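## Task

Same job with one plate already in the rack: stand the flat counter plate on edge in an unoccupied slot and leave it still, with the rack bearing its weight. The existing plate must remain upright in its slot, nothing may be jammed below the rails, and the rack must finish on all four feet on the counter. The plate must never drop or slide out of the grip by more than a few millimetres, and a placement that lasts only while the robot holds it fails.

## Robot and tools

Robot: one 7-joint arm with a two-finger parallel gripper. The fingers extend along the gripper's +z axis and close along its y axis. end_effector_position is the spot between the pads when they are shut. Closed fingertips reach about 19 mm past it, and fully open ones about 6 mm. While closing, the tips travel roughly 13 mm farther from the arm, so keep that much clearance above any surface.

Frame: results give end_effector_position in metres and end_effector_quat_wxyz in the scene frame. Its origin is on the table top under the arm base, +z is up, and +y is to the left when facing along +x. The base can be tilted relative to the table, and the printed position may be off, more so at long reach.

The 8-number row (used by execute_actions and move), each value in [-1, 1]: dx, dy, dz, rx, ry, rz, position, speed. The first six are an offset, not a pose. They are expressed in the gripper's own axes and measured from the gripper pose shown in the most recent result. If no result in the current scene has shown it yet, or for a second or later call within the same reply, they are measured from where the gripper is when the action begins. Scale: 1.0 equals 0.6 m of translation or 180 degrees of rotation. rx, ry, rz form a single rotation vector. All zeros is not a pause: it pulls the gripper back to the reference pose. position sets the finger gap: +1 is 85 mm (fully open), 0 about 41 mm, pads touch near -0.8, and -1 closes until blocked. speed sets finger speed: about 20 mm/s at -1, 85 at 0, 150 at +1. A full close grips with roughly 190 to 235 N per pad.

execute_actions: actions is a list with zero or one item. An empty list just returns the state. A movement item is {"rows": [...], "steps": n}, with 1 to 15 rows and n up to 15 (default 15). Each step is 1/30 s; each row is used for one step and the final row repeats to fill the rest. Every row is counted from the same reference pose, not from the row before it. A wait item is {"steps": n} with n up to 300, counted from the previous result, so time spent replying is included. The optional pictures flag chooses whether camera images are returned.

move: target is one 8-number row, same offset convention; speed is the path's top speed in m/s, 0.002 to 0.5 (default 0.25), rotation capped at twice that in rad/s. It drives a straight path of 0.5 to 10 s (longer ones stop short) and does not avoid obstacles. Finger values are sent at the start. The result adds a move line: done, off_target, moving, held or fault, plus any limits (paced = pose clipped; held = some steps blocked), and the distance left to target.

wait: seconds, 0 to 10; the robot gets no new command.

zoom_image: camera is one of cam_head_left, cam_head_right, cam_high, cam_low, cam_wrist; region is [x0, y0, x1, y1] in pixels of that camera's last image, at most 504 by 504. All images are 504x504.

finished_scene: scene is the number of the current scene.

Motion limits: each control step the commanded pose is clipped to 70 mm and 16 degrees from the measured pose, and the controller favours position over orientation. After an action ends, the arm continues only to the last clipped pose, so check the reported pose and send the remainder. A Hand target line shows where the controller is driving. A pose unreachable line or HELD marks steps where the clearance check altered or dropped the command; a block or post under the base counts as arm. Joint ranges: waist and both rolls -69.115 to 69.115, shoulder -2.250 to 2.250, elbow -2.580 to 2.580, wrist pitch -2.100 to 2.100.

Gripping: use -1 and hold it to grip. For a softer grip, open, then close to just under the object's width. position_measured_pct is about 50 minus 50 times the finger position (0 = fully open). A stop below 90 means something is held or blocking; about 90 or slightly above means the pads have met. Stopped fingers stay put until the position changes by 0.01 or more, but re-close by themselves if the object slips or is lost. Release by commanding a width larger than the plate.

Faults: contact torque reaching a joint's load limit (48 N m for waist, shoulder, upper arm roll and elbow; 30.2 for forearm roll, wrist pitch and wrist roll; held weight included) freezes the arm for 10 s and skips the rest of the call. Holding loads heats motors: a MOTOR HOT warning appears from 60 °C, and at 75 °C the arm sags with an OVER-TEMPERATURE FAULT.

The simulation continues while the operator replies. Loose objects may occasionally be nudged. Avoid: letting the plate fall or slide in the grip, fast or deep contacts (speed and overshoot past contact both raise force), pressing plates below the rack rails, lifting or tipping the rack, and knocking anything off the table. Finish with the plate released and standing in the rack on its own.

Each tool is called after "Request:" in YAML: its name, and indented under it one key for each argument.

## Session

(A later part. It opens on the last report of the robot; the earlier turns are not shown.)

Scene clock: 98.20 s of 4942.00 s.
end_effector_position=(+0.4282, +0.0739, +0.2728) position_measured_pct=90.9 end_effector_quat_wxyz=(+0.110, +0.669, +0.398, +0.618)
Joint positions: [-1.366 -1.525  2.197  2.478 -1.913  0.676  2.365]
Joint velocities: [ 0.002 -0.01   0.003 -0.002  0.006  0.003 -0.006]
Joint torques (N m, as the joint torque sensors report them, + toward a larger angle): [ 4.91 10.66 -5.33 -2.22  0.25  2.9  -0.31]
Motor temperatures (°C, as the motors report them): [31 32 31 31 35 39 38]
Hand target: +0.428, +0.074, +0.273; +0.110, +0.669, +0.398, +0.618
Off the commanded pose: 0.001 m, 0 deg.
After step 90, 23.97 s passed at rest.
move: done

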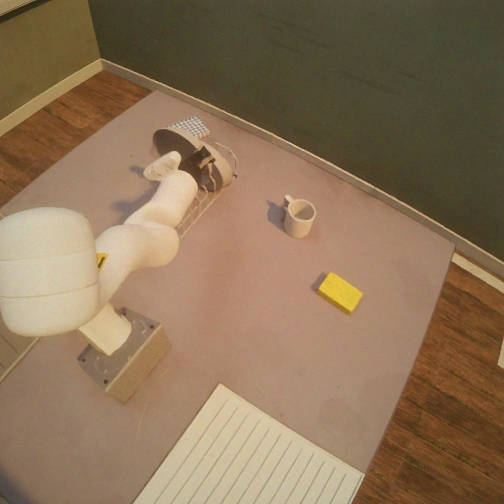

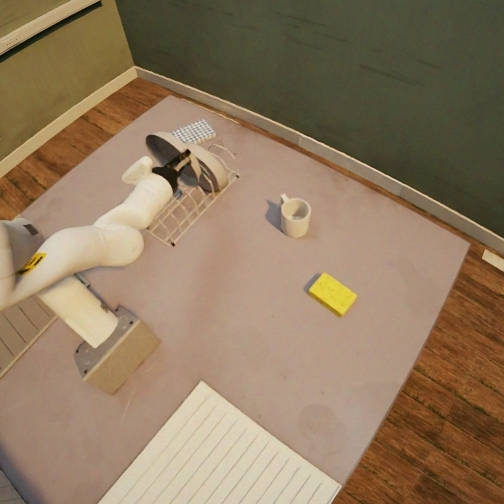

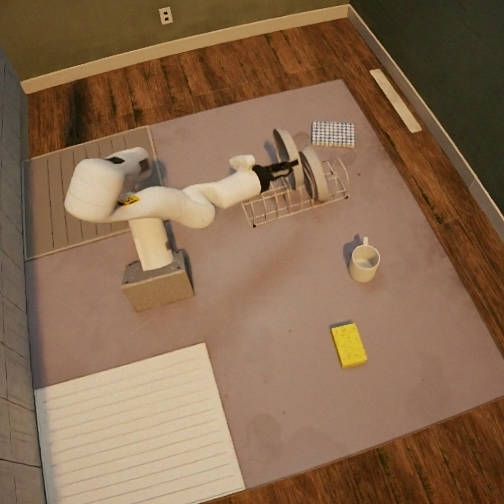

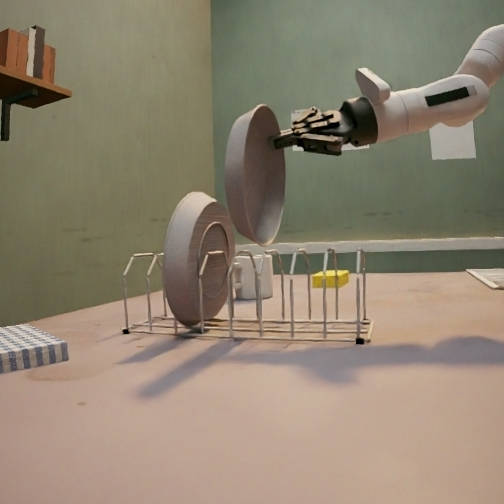

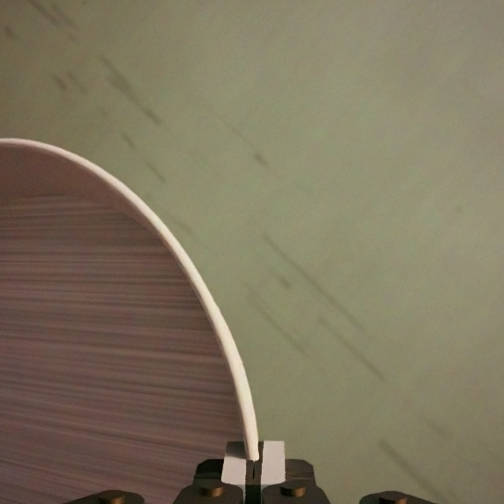

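Request:
move:
  target: [-0.0495,-0.0413,0.0172,0.0049,0.0043,-0.0014,-1,-0.8]
  speed: 0.04

Request:
zoom_image:
  camera: "cam_low"
  region: [190, 190, 330, 350]

Request:
zoom_image:
  camera: "cam_high"
  region: [250, 130, 350, 230]

Scene clock: 106.47 s of 4942.00 s.
end_effector_position=(+0.4301, +0.0737, +0.2328) position_measured_pct=90.9 end_effector_quat_wxyz=(+0.104, +0.665, +0.405, +0.619)
Joint positions: [-1.428 -1.64   2.277  2.464 -1.902  0.717  2.497]
Joint velocities: [-0.003 -0.006  0.002 -0.001  0.     0.001  0.002]
Joint torques (N m, as the joint torque sensors report them, + toward a larger angle): [ 5.18 11.41 -5.42 -0.33  0.81  2.83 -0.38]
Motor temperatures (°C, as the motors report them): [31 32 31 31 35 39 38]
Hand target: +0.430, +0.074, +0.233; +0.104, +0.665, +0.405, +0.619
Off the commanded pose: 0.000 m, 0 deg.
After step 90, 3.97 s passed at rest.
move: done

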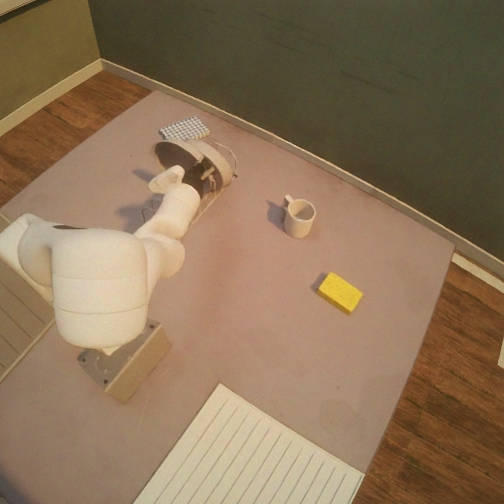

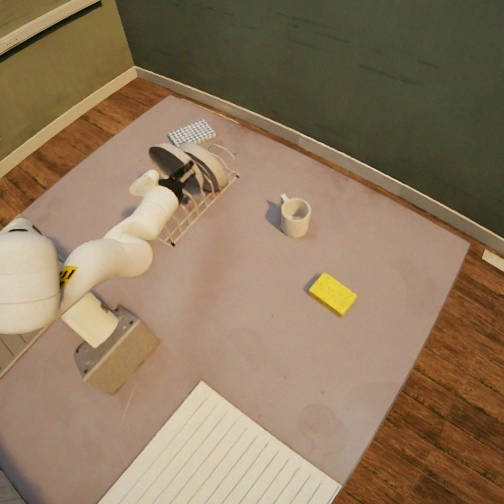

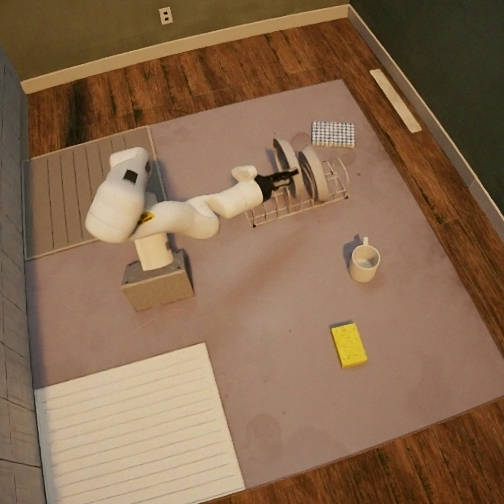

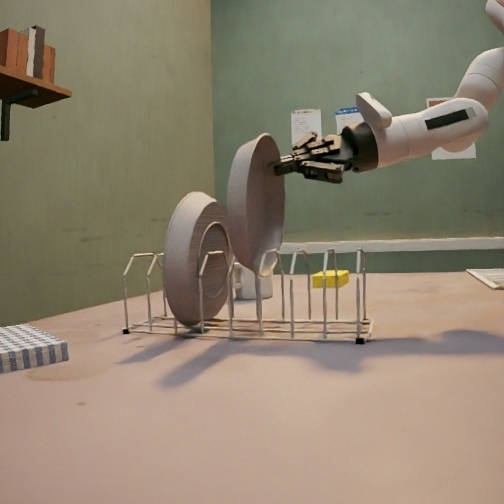

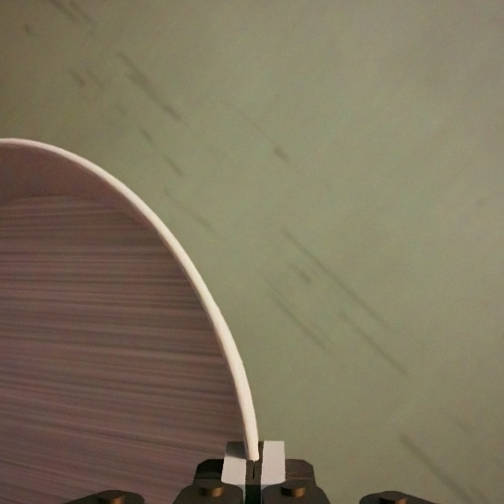

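Region (190, 190, 330, 350) of cam_low's 504x504 image, scaled by 3.150, with more detail than that image has; it fills the left 441 columns of this view, and the rest is white.

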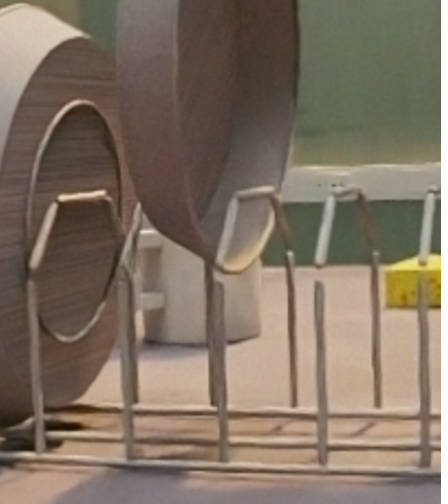

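Region (250, 130, 350, 230) of cam_high's 504x504 image, scaled by 5.040, with more detail than that image has.

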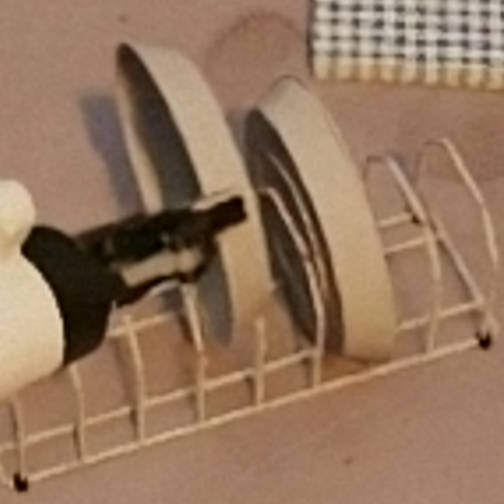

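Request:
move:
  target: [-0.0612,-0.0553,0.0132,0,0,0,-1,-0.8]
  speed: 0.04

Request:
zoom_image:
  camera: "cam_low"
  region: [160, 160, 350, 350]

Request:
zoom_image:
  camera: "cam_high"
  region: [250, 130, 350, 230]

Scene clock: 112.33 s of 4942.00 s.
end_effector_position=(+0.4270, +0.0734, +0.1827) position_measured_pct=90.9 end_effector_quat_wxyz=(+0.104, +0.665, +0.405, +0.619)
Joint positions: [-1.49  -1.782  2.378  2.453 -1.906  0.781  2.67 ]
Joint velocities: [-0.004 -0.007  0.002  0.     0.001  0.002  0.002]
Joint torques (N m, as the joint torque sensors report them, + toward a larger angle): [ 5.51 12.5  -5.93  1.81  1.09  2.85 -0.33]
Motor temperatures (°C, as the motors report them): [31 32 31 31 35 39 38]
Hand target: +0.427, +0.074, +0.183; +0.104, +0.665, +0.405, +0.619
Off the commanded pose: 0.000 m, 0 deg.
After step 90, 1.33 s passed at rest.
move: done

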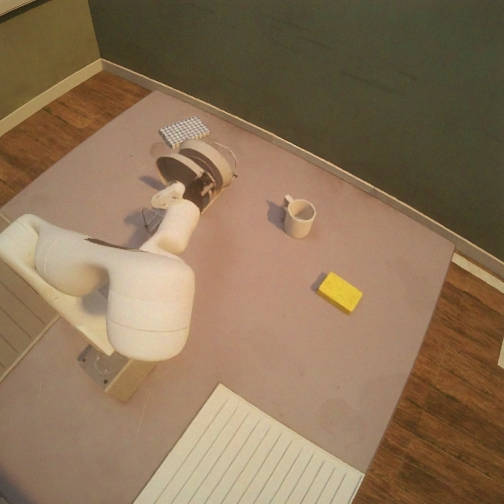

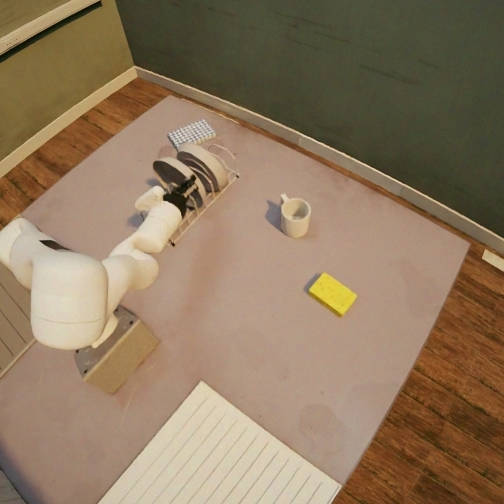

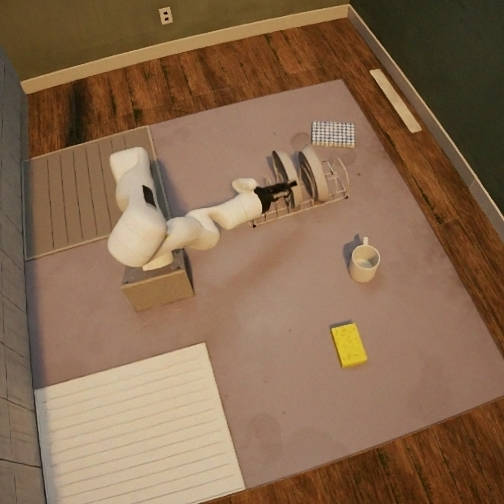

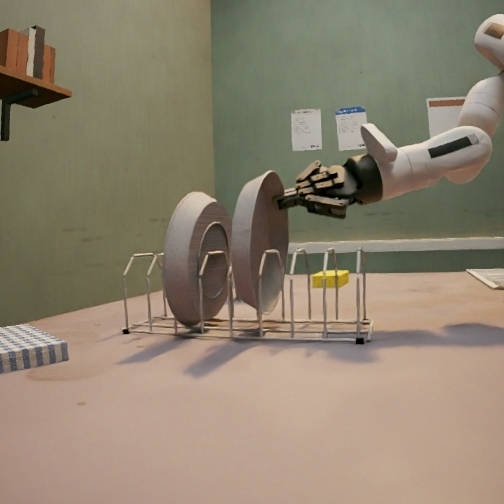

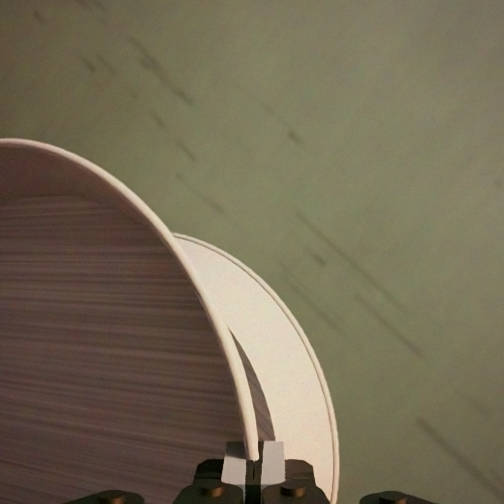

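Region (160, 160, 350, 350) of cam_low's 504x504 image, scaled by 2.653, with more detail than that image has.

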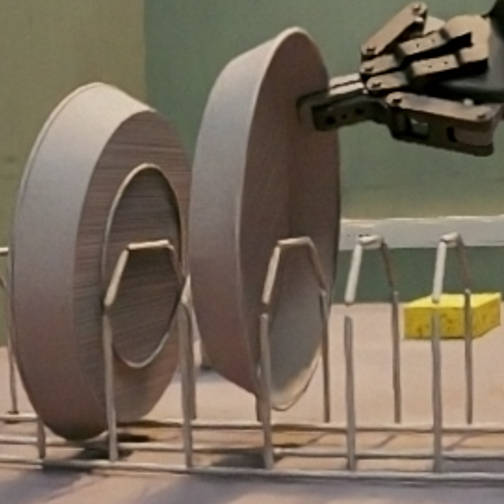

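Region (250, 130, 350, 230) of cam_high's 504x504 image, scaled by 5.040, with more detail than that image has.

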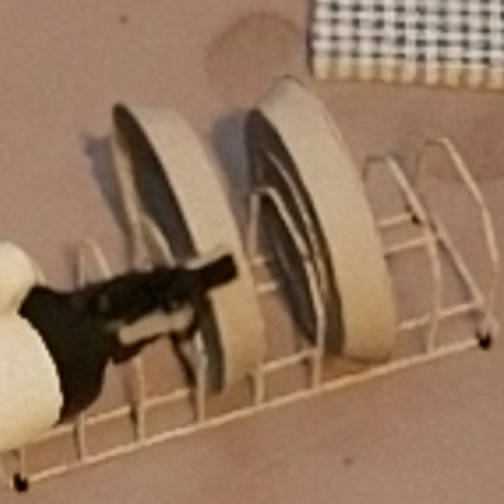

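Request:
move:
  target: [-0.0155,-0.0093,0.0118,0.0093,-0.009,0.005,-1,-0.8]
  speed: 0.02

Request:
zoom_image:
  camera: "cam_low"
  region: [160, 160, 350, 350]

Request:
zoom_image:
  camera: "cam_high"
  region: [250, 130, 350, 230]

Scene clock: 121.93 s of 4942.00 s.
end_effector_position=(+0.4322, +0.0732, +0.1711) position_measured_pct=90.9 end_effector_quat_wxyz=(+0.096, +0.678, +0.407, +0.604)
Joint positions: [-1.521 -1.768  2.369  2.439 -1.934  0.763  2.652]
Joint velocities: [-0.005  0.001 -0.    -0.001 -0.001 -0.001 -0.001]
Joint torques (N m, as the joint torque sensors report them, + toward a larger angle): [ 5.49 12.62 -5.23  1.71  1.24  2.46 -0.34]
Motor temperatures (°C, as the motors report them): [31 32 31 31 35 39 38]
Hand target: +0.432, +0.073, +0.171; +0.095, +0.678, +0.407, +0.604
Off the commanded pose: 0.000 m, 0 deg.
After step 90, 5.30 s passed at rest.
move: done

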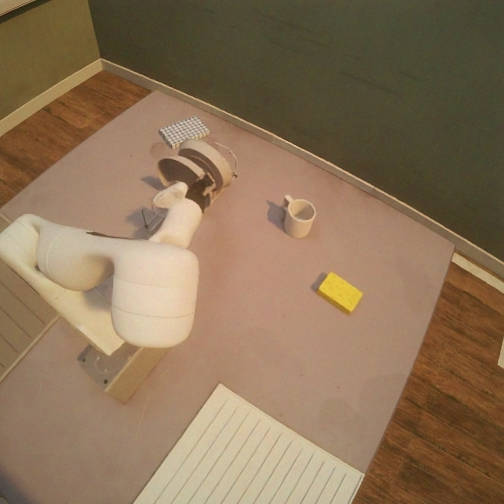

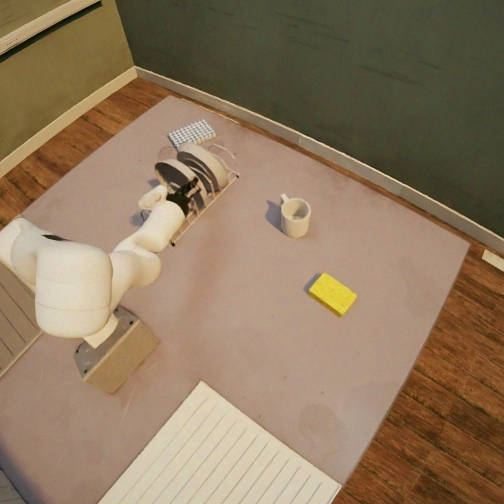

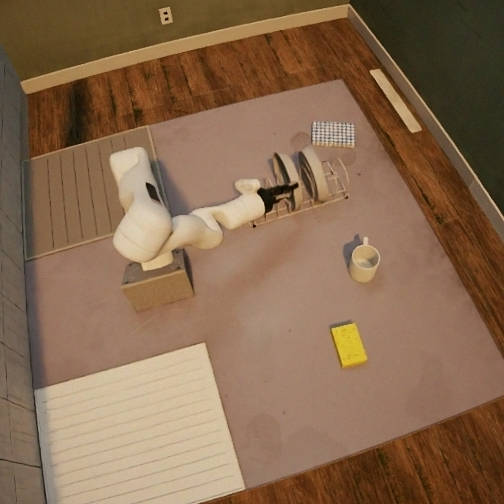

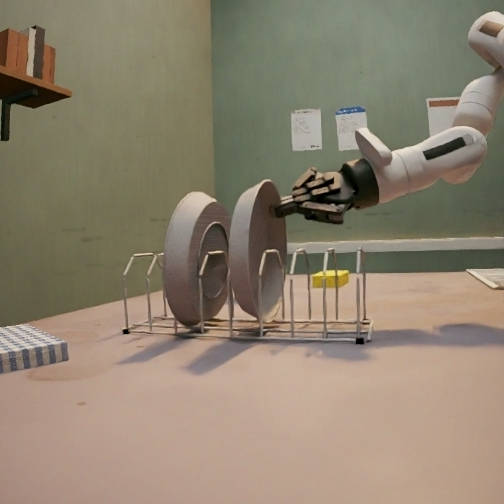

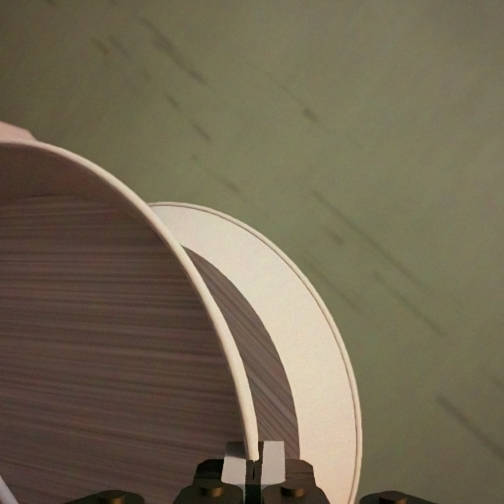

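Region (160, 160, 350, 350) of cam_low's 504x504 image, scaled by 2.653, with more detail than that image has.

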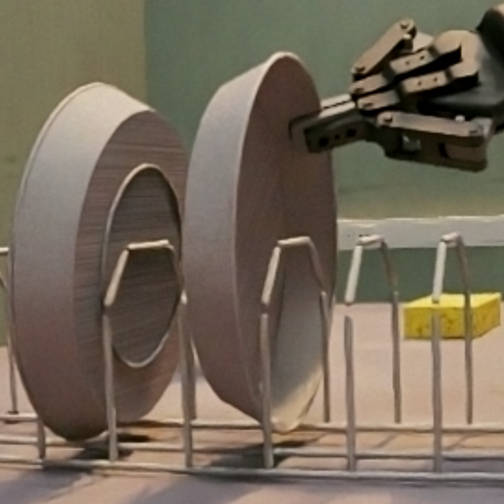

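Region (250, 130, 350, 230) of cam_high's 504x504 image, scaled by 5.040, with more detail than that image has.

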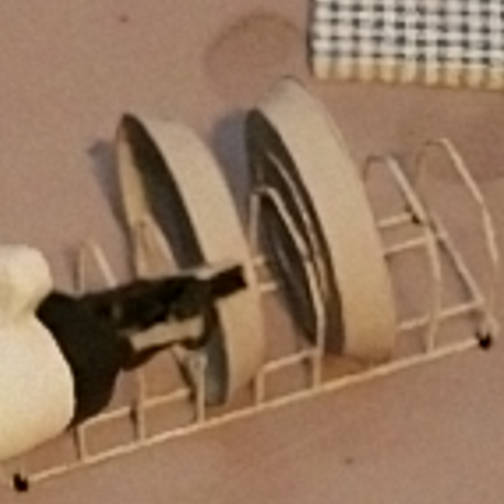

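Request:
move:
  target: [-0.0068,-0.0057,0.0023,0,0,0,-1,-0.8]
  speed: 0.01

Request:
zoom_image:
  camera: "cam_low"
  region: [160, 160, 350, 350]

Scene clock: 126.43 s of 4942.00 s.
end_effector_position=(+0.4323, +0.0730, +0.1657) position_measured_pct=90.9 end_effector_quat_wxyz=(+0.096, +0.678, +0.407, +0.604)
Joint positions: [-1.529 -1.783  2.378  2.436 -1.934  0.771  2.668]
Joint velocities: [-0.003 -0.002  0.001 -0.001  0.001  0.002  0.002]
Joint torques (N m, as the joint torque sensors report them, + toward a larger angle): [ 5.31 12.85 -6.09  1.81  1.23  2.92 -0.4 ]
Motor temperatures (°C, as the motors report them): [31 32 31 31 35 39 38]
Hand target: +0.432, +0.073, +0.166; +0.096, +0.678, +0.407, +0.604
Off the commanded pose: 0.000 m, 0 deg.
After step 90, 0.73 s passed at rest.
move: done

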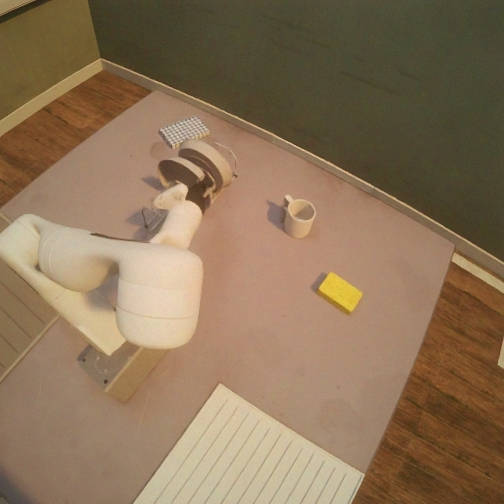

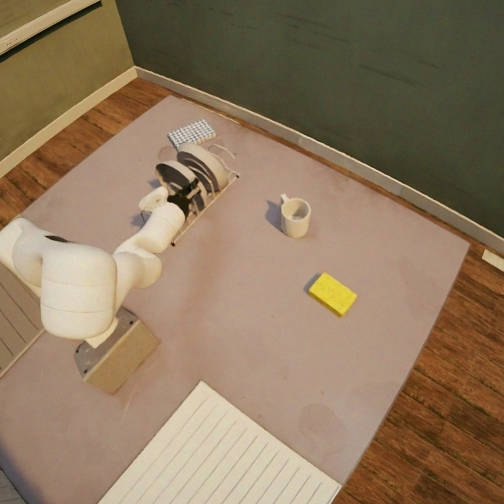

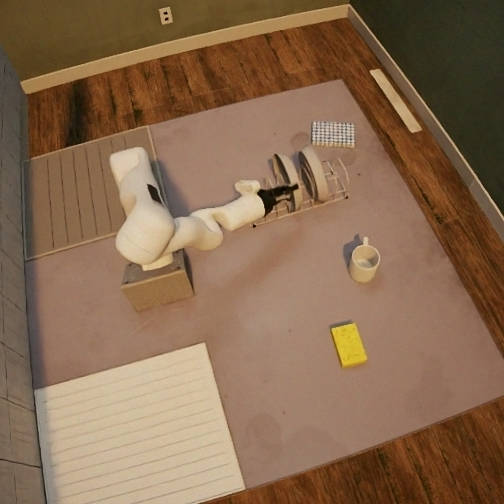

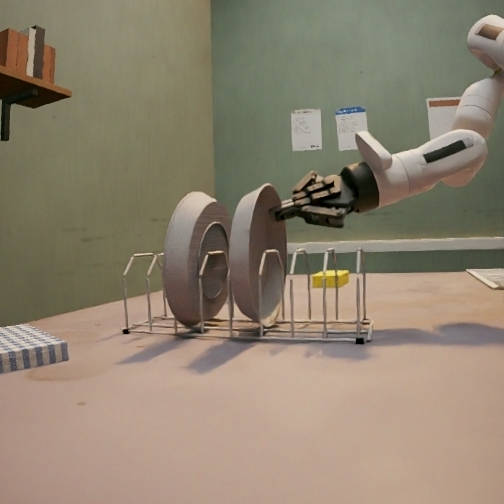

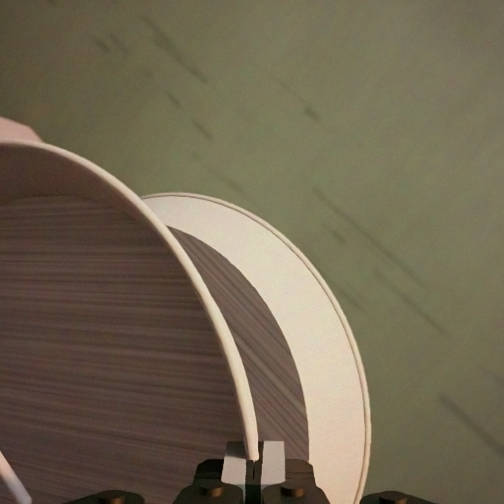

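Region (160, 160, 350, 350) of cam_low's 504x504 image, scaled by 2.653, with more detail than that image has.

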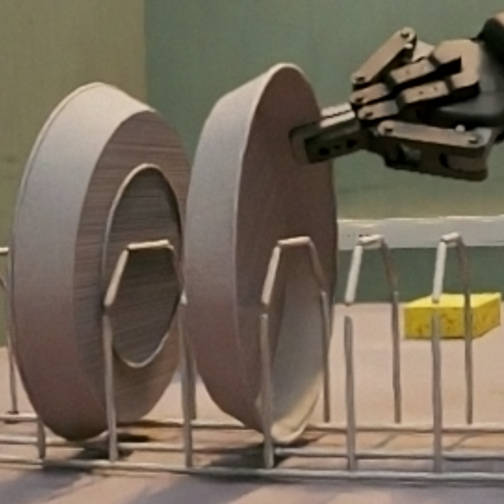

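No contact yet; 3 mm more.

Request:
move:
  target: [-0.0037,-0.0031,0.0013,0,0,0,-1,-0.8]
  speed: 0.008

Scene clock: 129.87 s of 4942.00 s.
end_effector_position=(+0.4326, +0.0728, +0.1640) position_measured_pct=90.9 end_effector_quat_wxyz=(+0.097, +0.677, +0.407, +0.605)
Joint positions: [-1.532 -1.791  2.382  2.434 -1.933  0.777  2.676]
Joint velocities: [-0.002  0.001  0.002  0.002  0.001  0.003 -0.001]
Joint torques (N m, as the joint torque sensors report them, + toward a larger angle): [ 4.53 12.16 -4.62  1.49  1.14  1.69 -0.33]
Motor temperatures (°C, as the motors report them): [31 32 31 31 35 39 38]
Hand target: +0.432, +0.073, +0.163; +0.096, +0.678, +0.407, +0.604
Off the commanded pose: 0.001 m, 0 deg.
move: done

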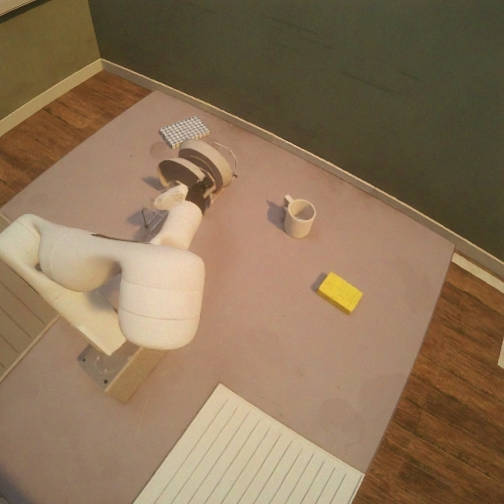

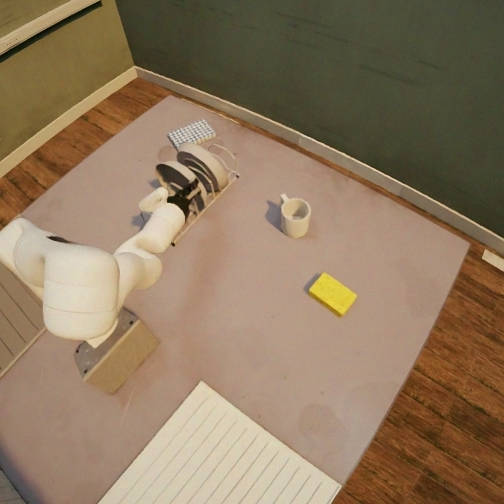

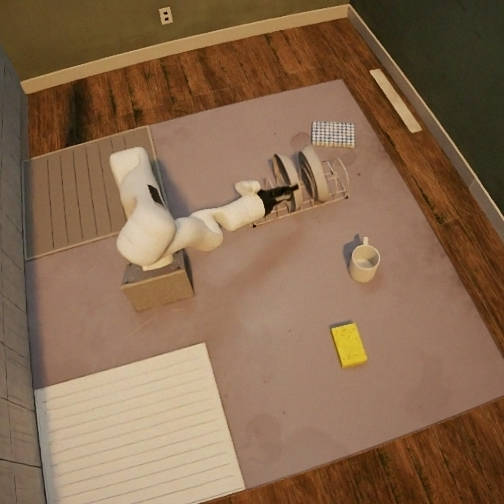

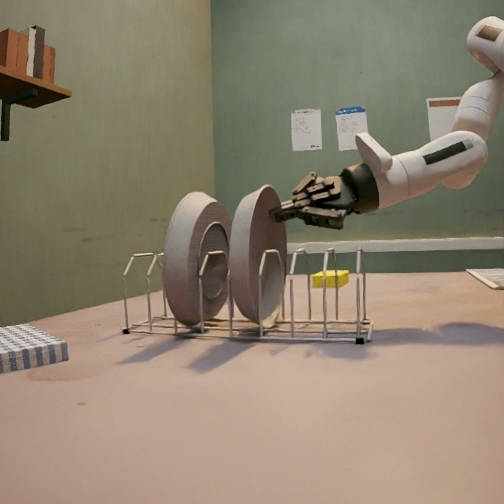

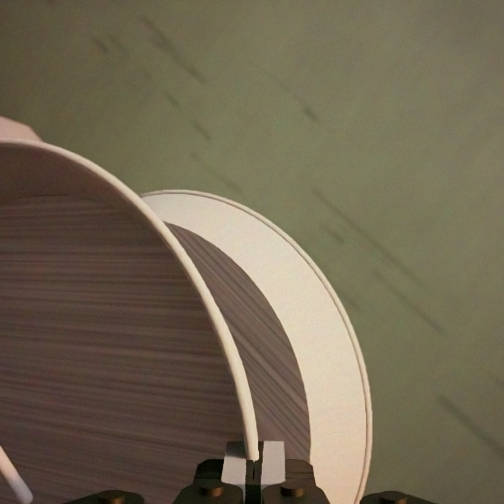

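Contact. Release slowly.

Request:
move:
  target: [0,0,0,0,0,0,-0.4,-1]
  speed: 0.01

Request:
zoom_image:
  camera: "cam_low"
  region: [160, 160, 350, 350]

Scene clock: 133.40 s of 4942.00 s.
end_effector_position=(+0.4326, +0.0728, +0.1640) position_measured_pct=69.8 end_effector_quat_wxyz=(+0.097, +0.677, +0.407, +0.605)
Joint positions: [-1.532 -1.791  2.382  2.434 -1.933  0.777  2.675]
Joint velocities: [ 0.     0.     0.001  0.001 -0.001 -0.001 -0.001]
Joint torques (N m, as the joint torque sensors report them, + toward a larger angle): [ 5.48 12.79 -5.09  1.64  1.06  2.54 -0.17]
Motor temperatures (°C, as the motors report them): [31 32 31 30 35 39 38]
Hand target: +0.433, +0.073, +0.164; +0.097, +0.677, +0.407, +0.605
Off the commanded pose: 0.000 m, 0 deg.
move: done

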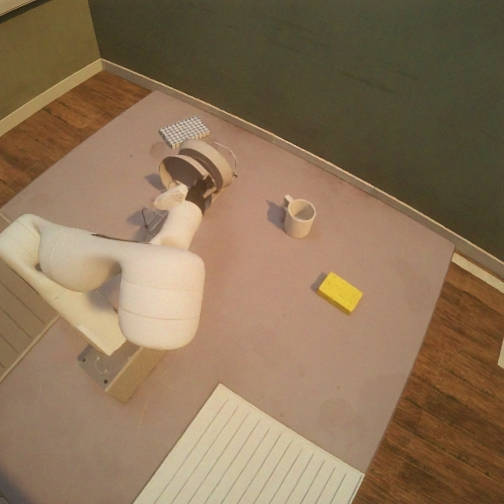

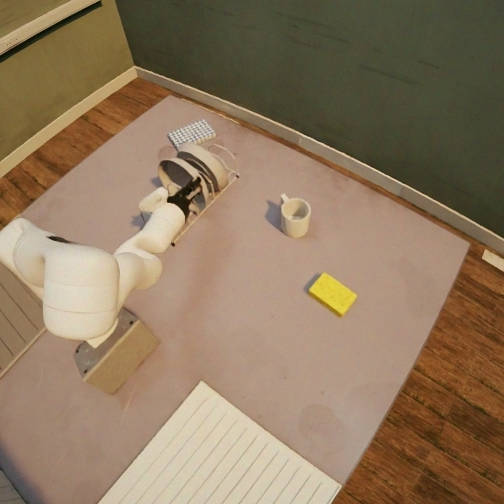

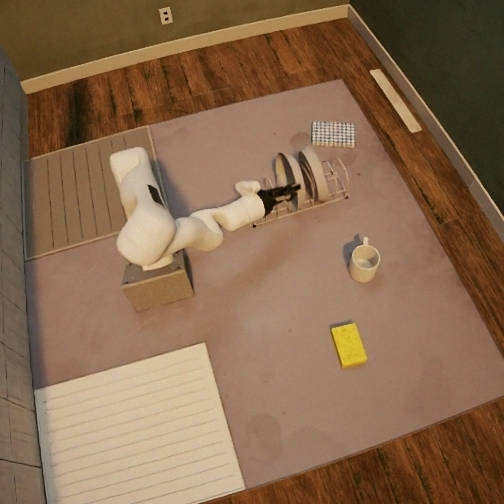

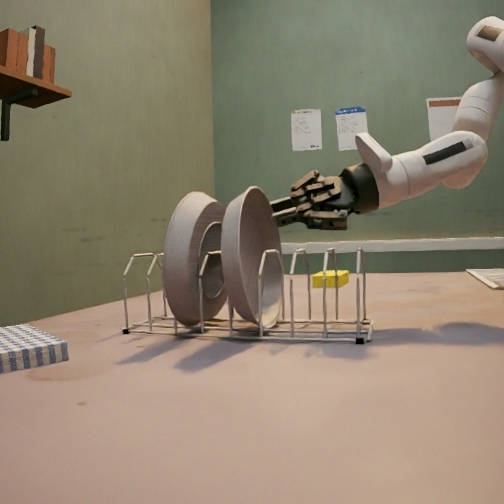

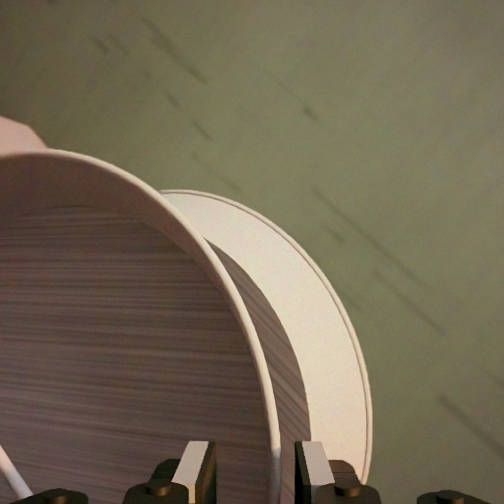

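Region (160, 160, 350, 350) of cam_low's 504x504 image, scaled by 2.653, with more detail than that image has.

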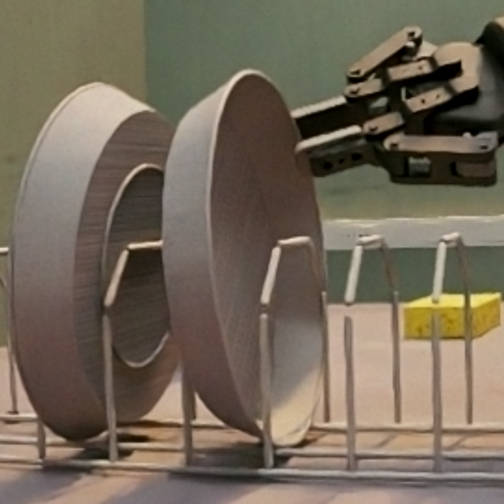

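Leaning on the hoop. Retreat.

Request:
move:
  target: [0,0.008,-0.05,0.02,0,0,-0.4,-1]
  speed: 0.05

Request:
zoom_image:
  camera: "cam_low"
  region: [110, 160, 380, 350]

Scene clock: 136.27 s of 4942.00 s.
end_effector_position=(+0.4078, +0.0591, +0.1743) position_measured_pct=69.8 end_effector_quat_wxyz=(+0.075, +0.680, +0.426, +0.592)
Joint positions: [-1.41  -1.731  2.401  2.399 -1.68   0.649  2.409]
Joint velocities: [ 0.008  0.005 -0.001 -0.005  0.015  0.001 -0.018]
Joint torques (N m, as the joint torque sensors report them, + toward a larger angle): [ 4.42 12.99 -5.4   0.85  0.53  2.56 -0.03]
Motor temperatures (°C, as the motors report them): [31 32 31 30 35 39 38]
Hand target: +0.408, +0.059, +0.175; +0.075, +0.680, +0.425, +0.592
Off the commanded pose: 0.000 m, 0 deg.
move: done

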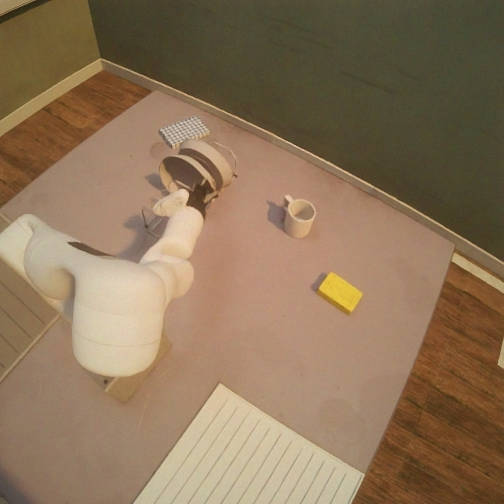

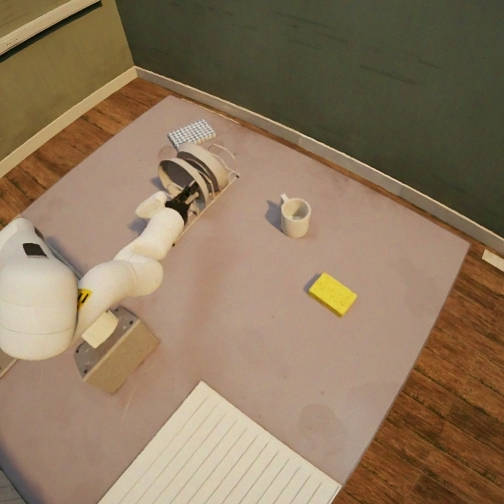

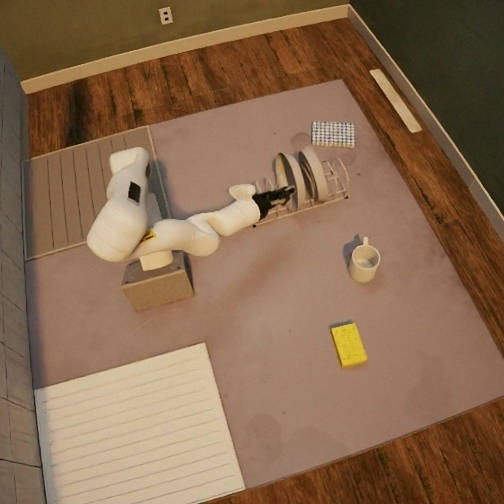

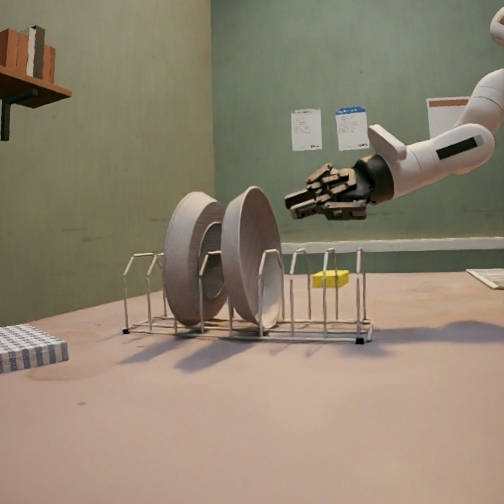

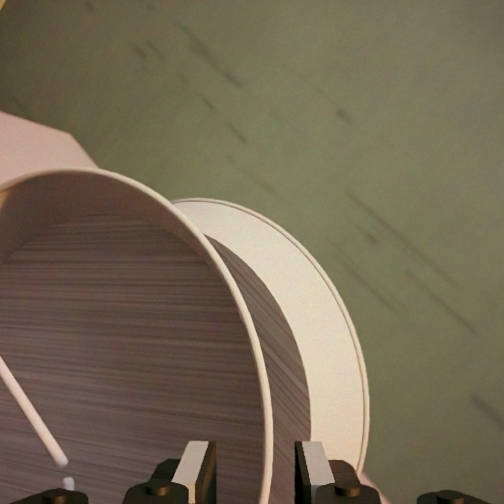

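Region (110, 160, 380, 350) of cam_low's 504x504 image, scaled by 1.867, with more detail than that image has; it fills the top 355 rows of this view, and the rest is white.

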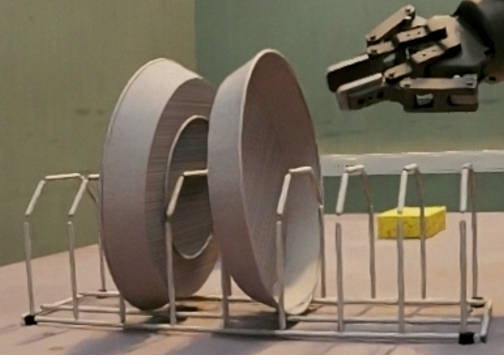

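Request:
finished_scene:
  scene: 2

The scene is finished: the task was done.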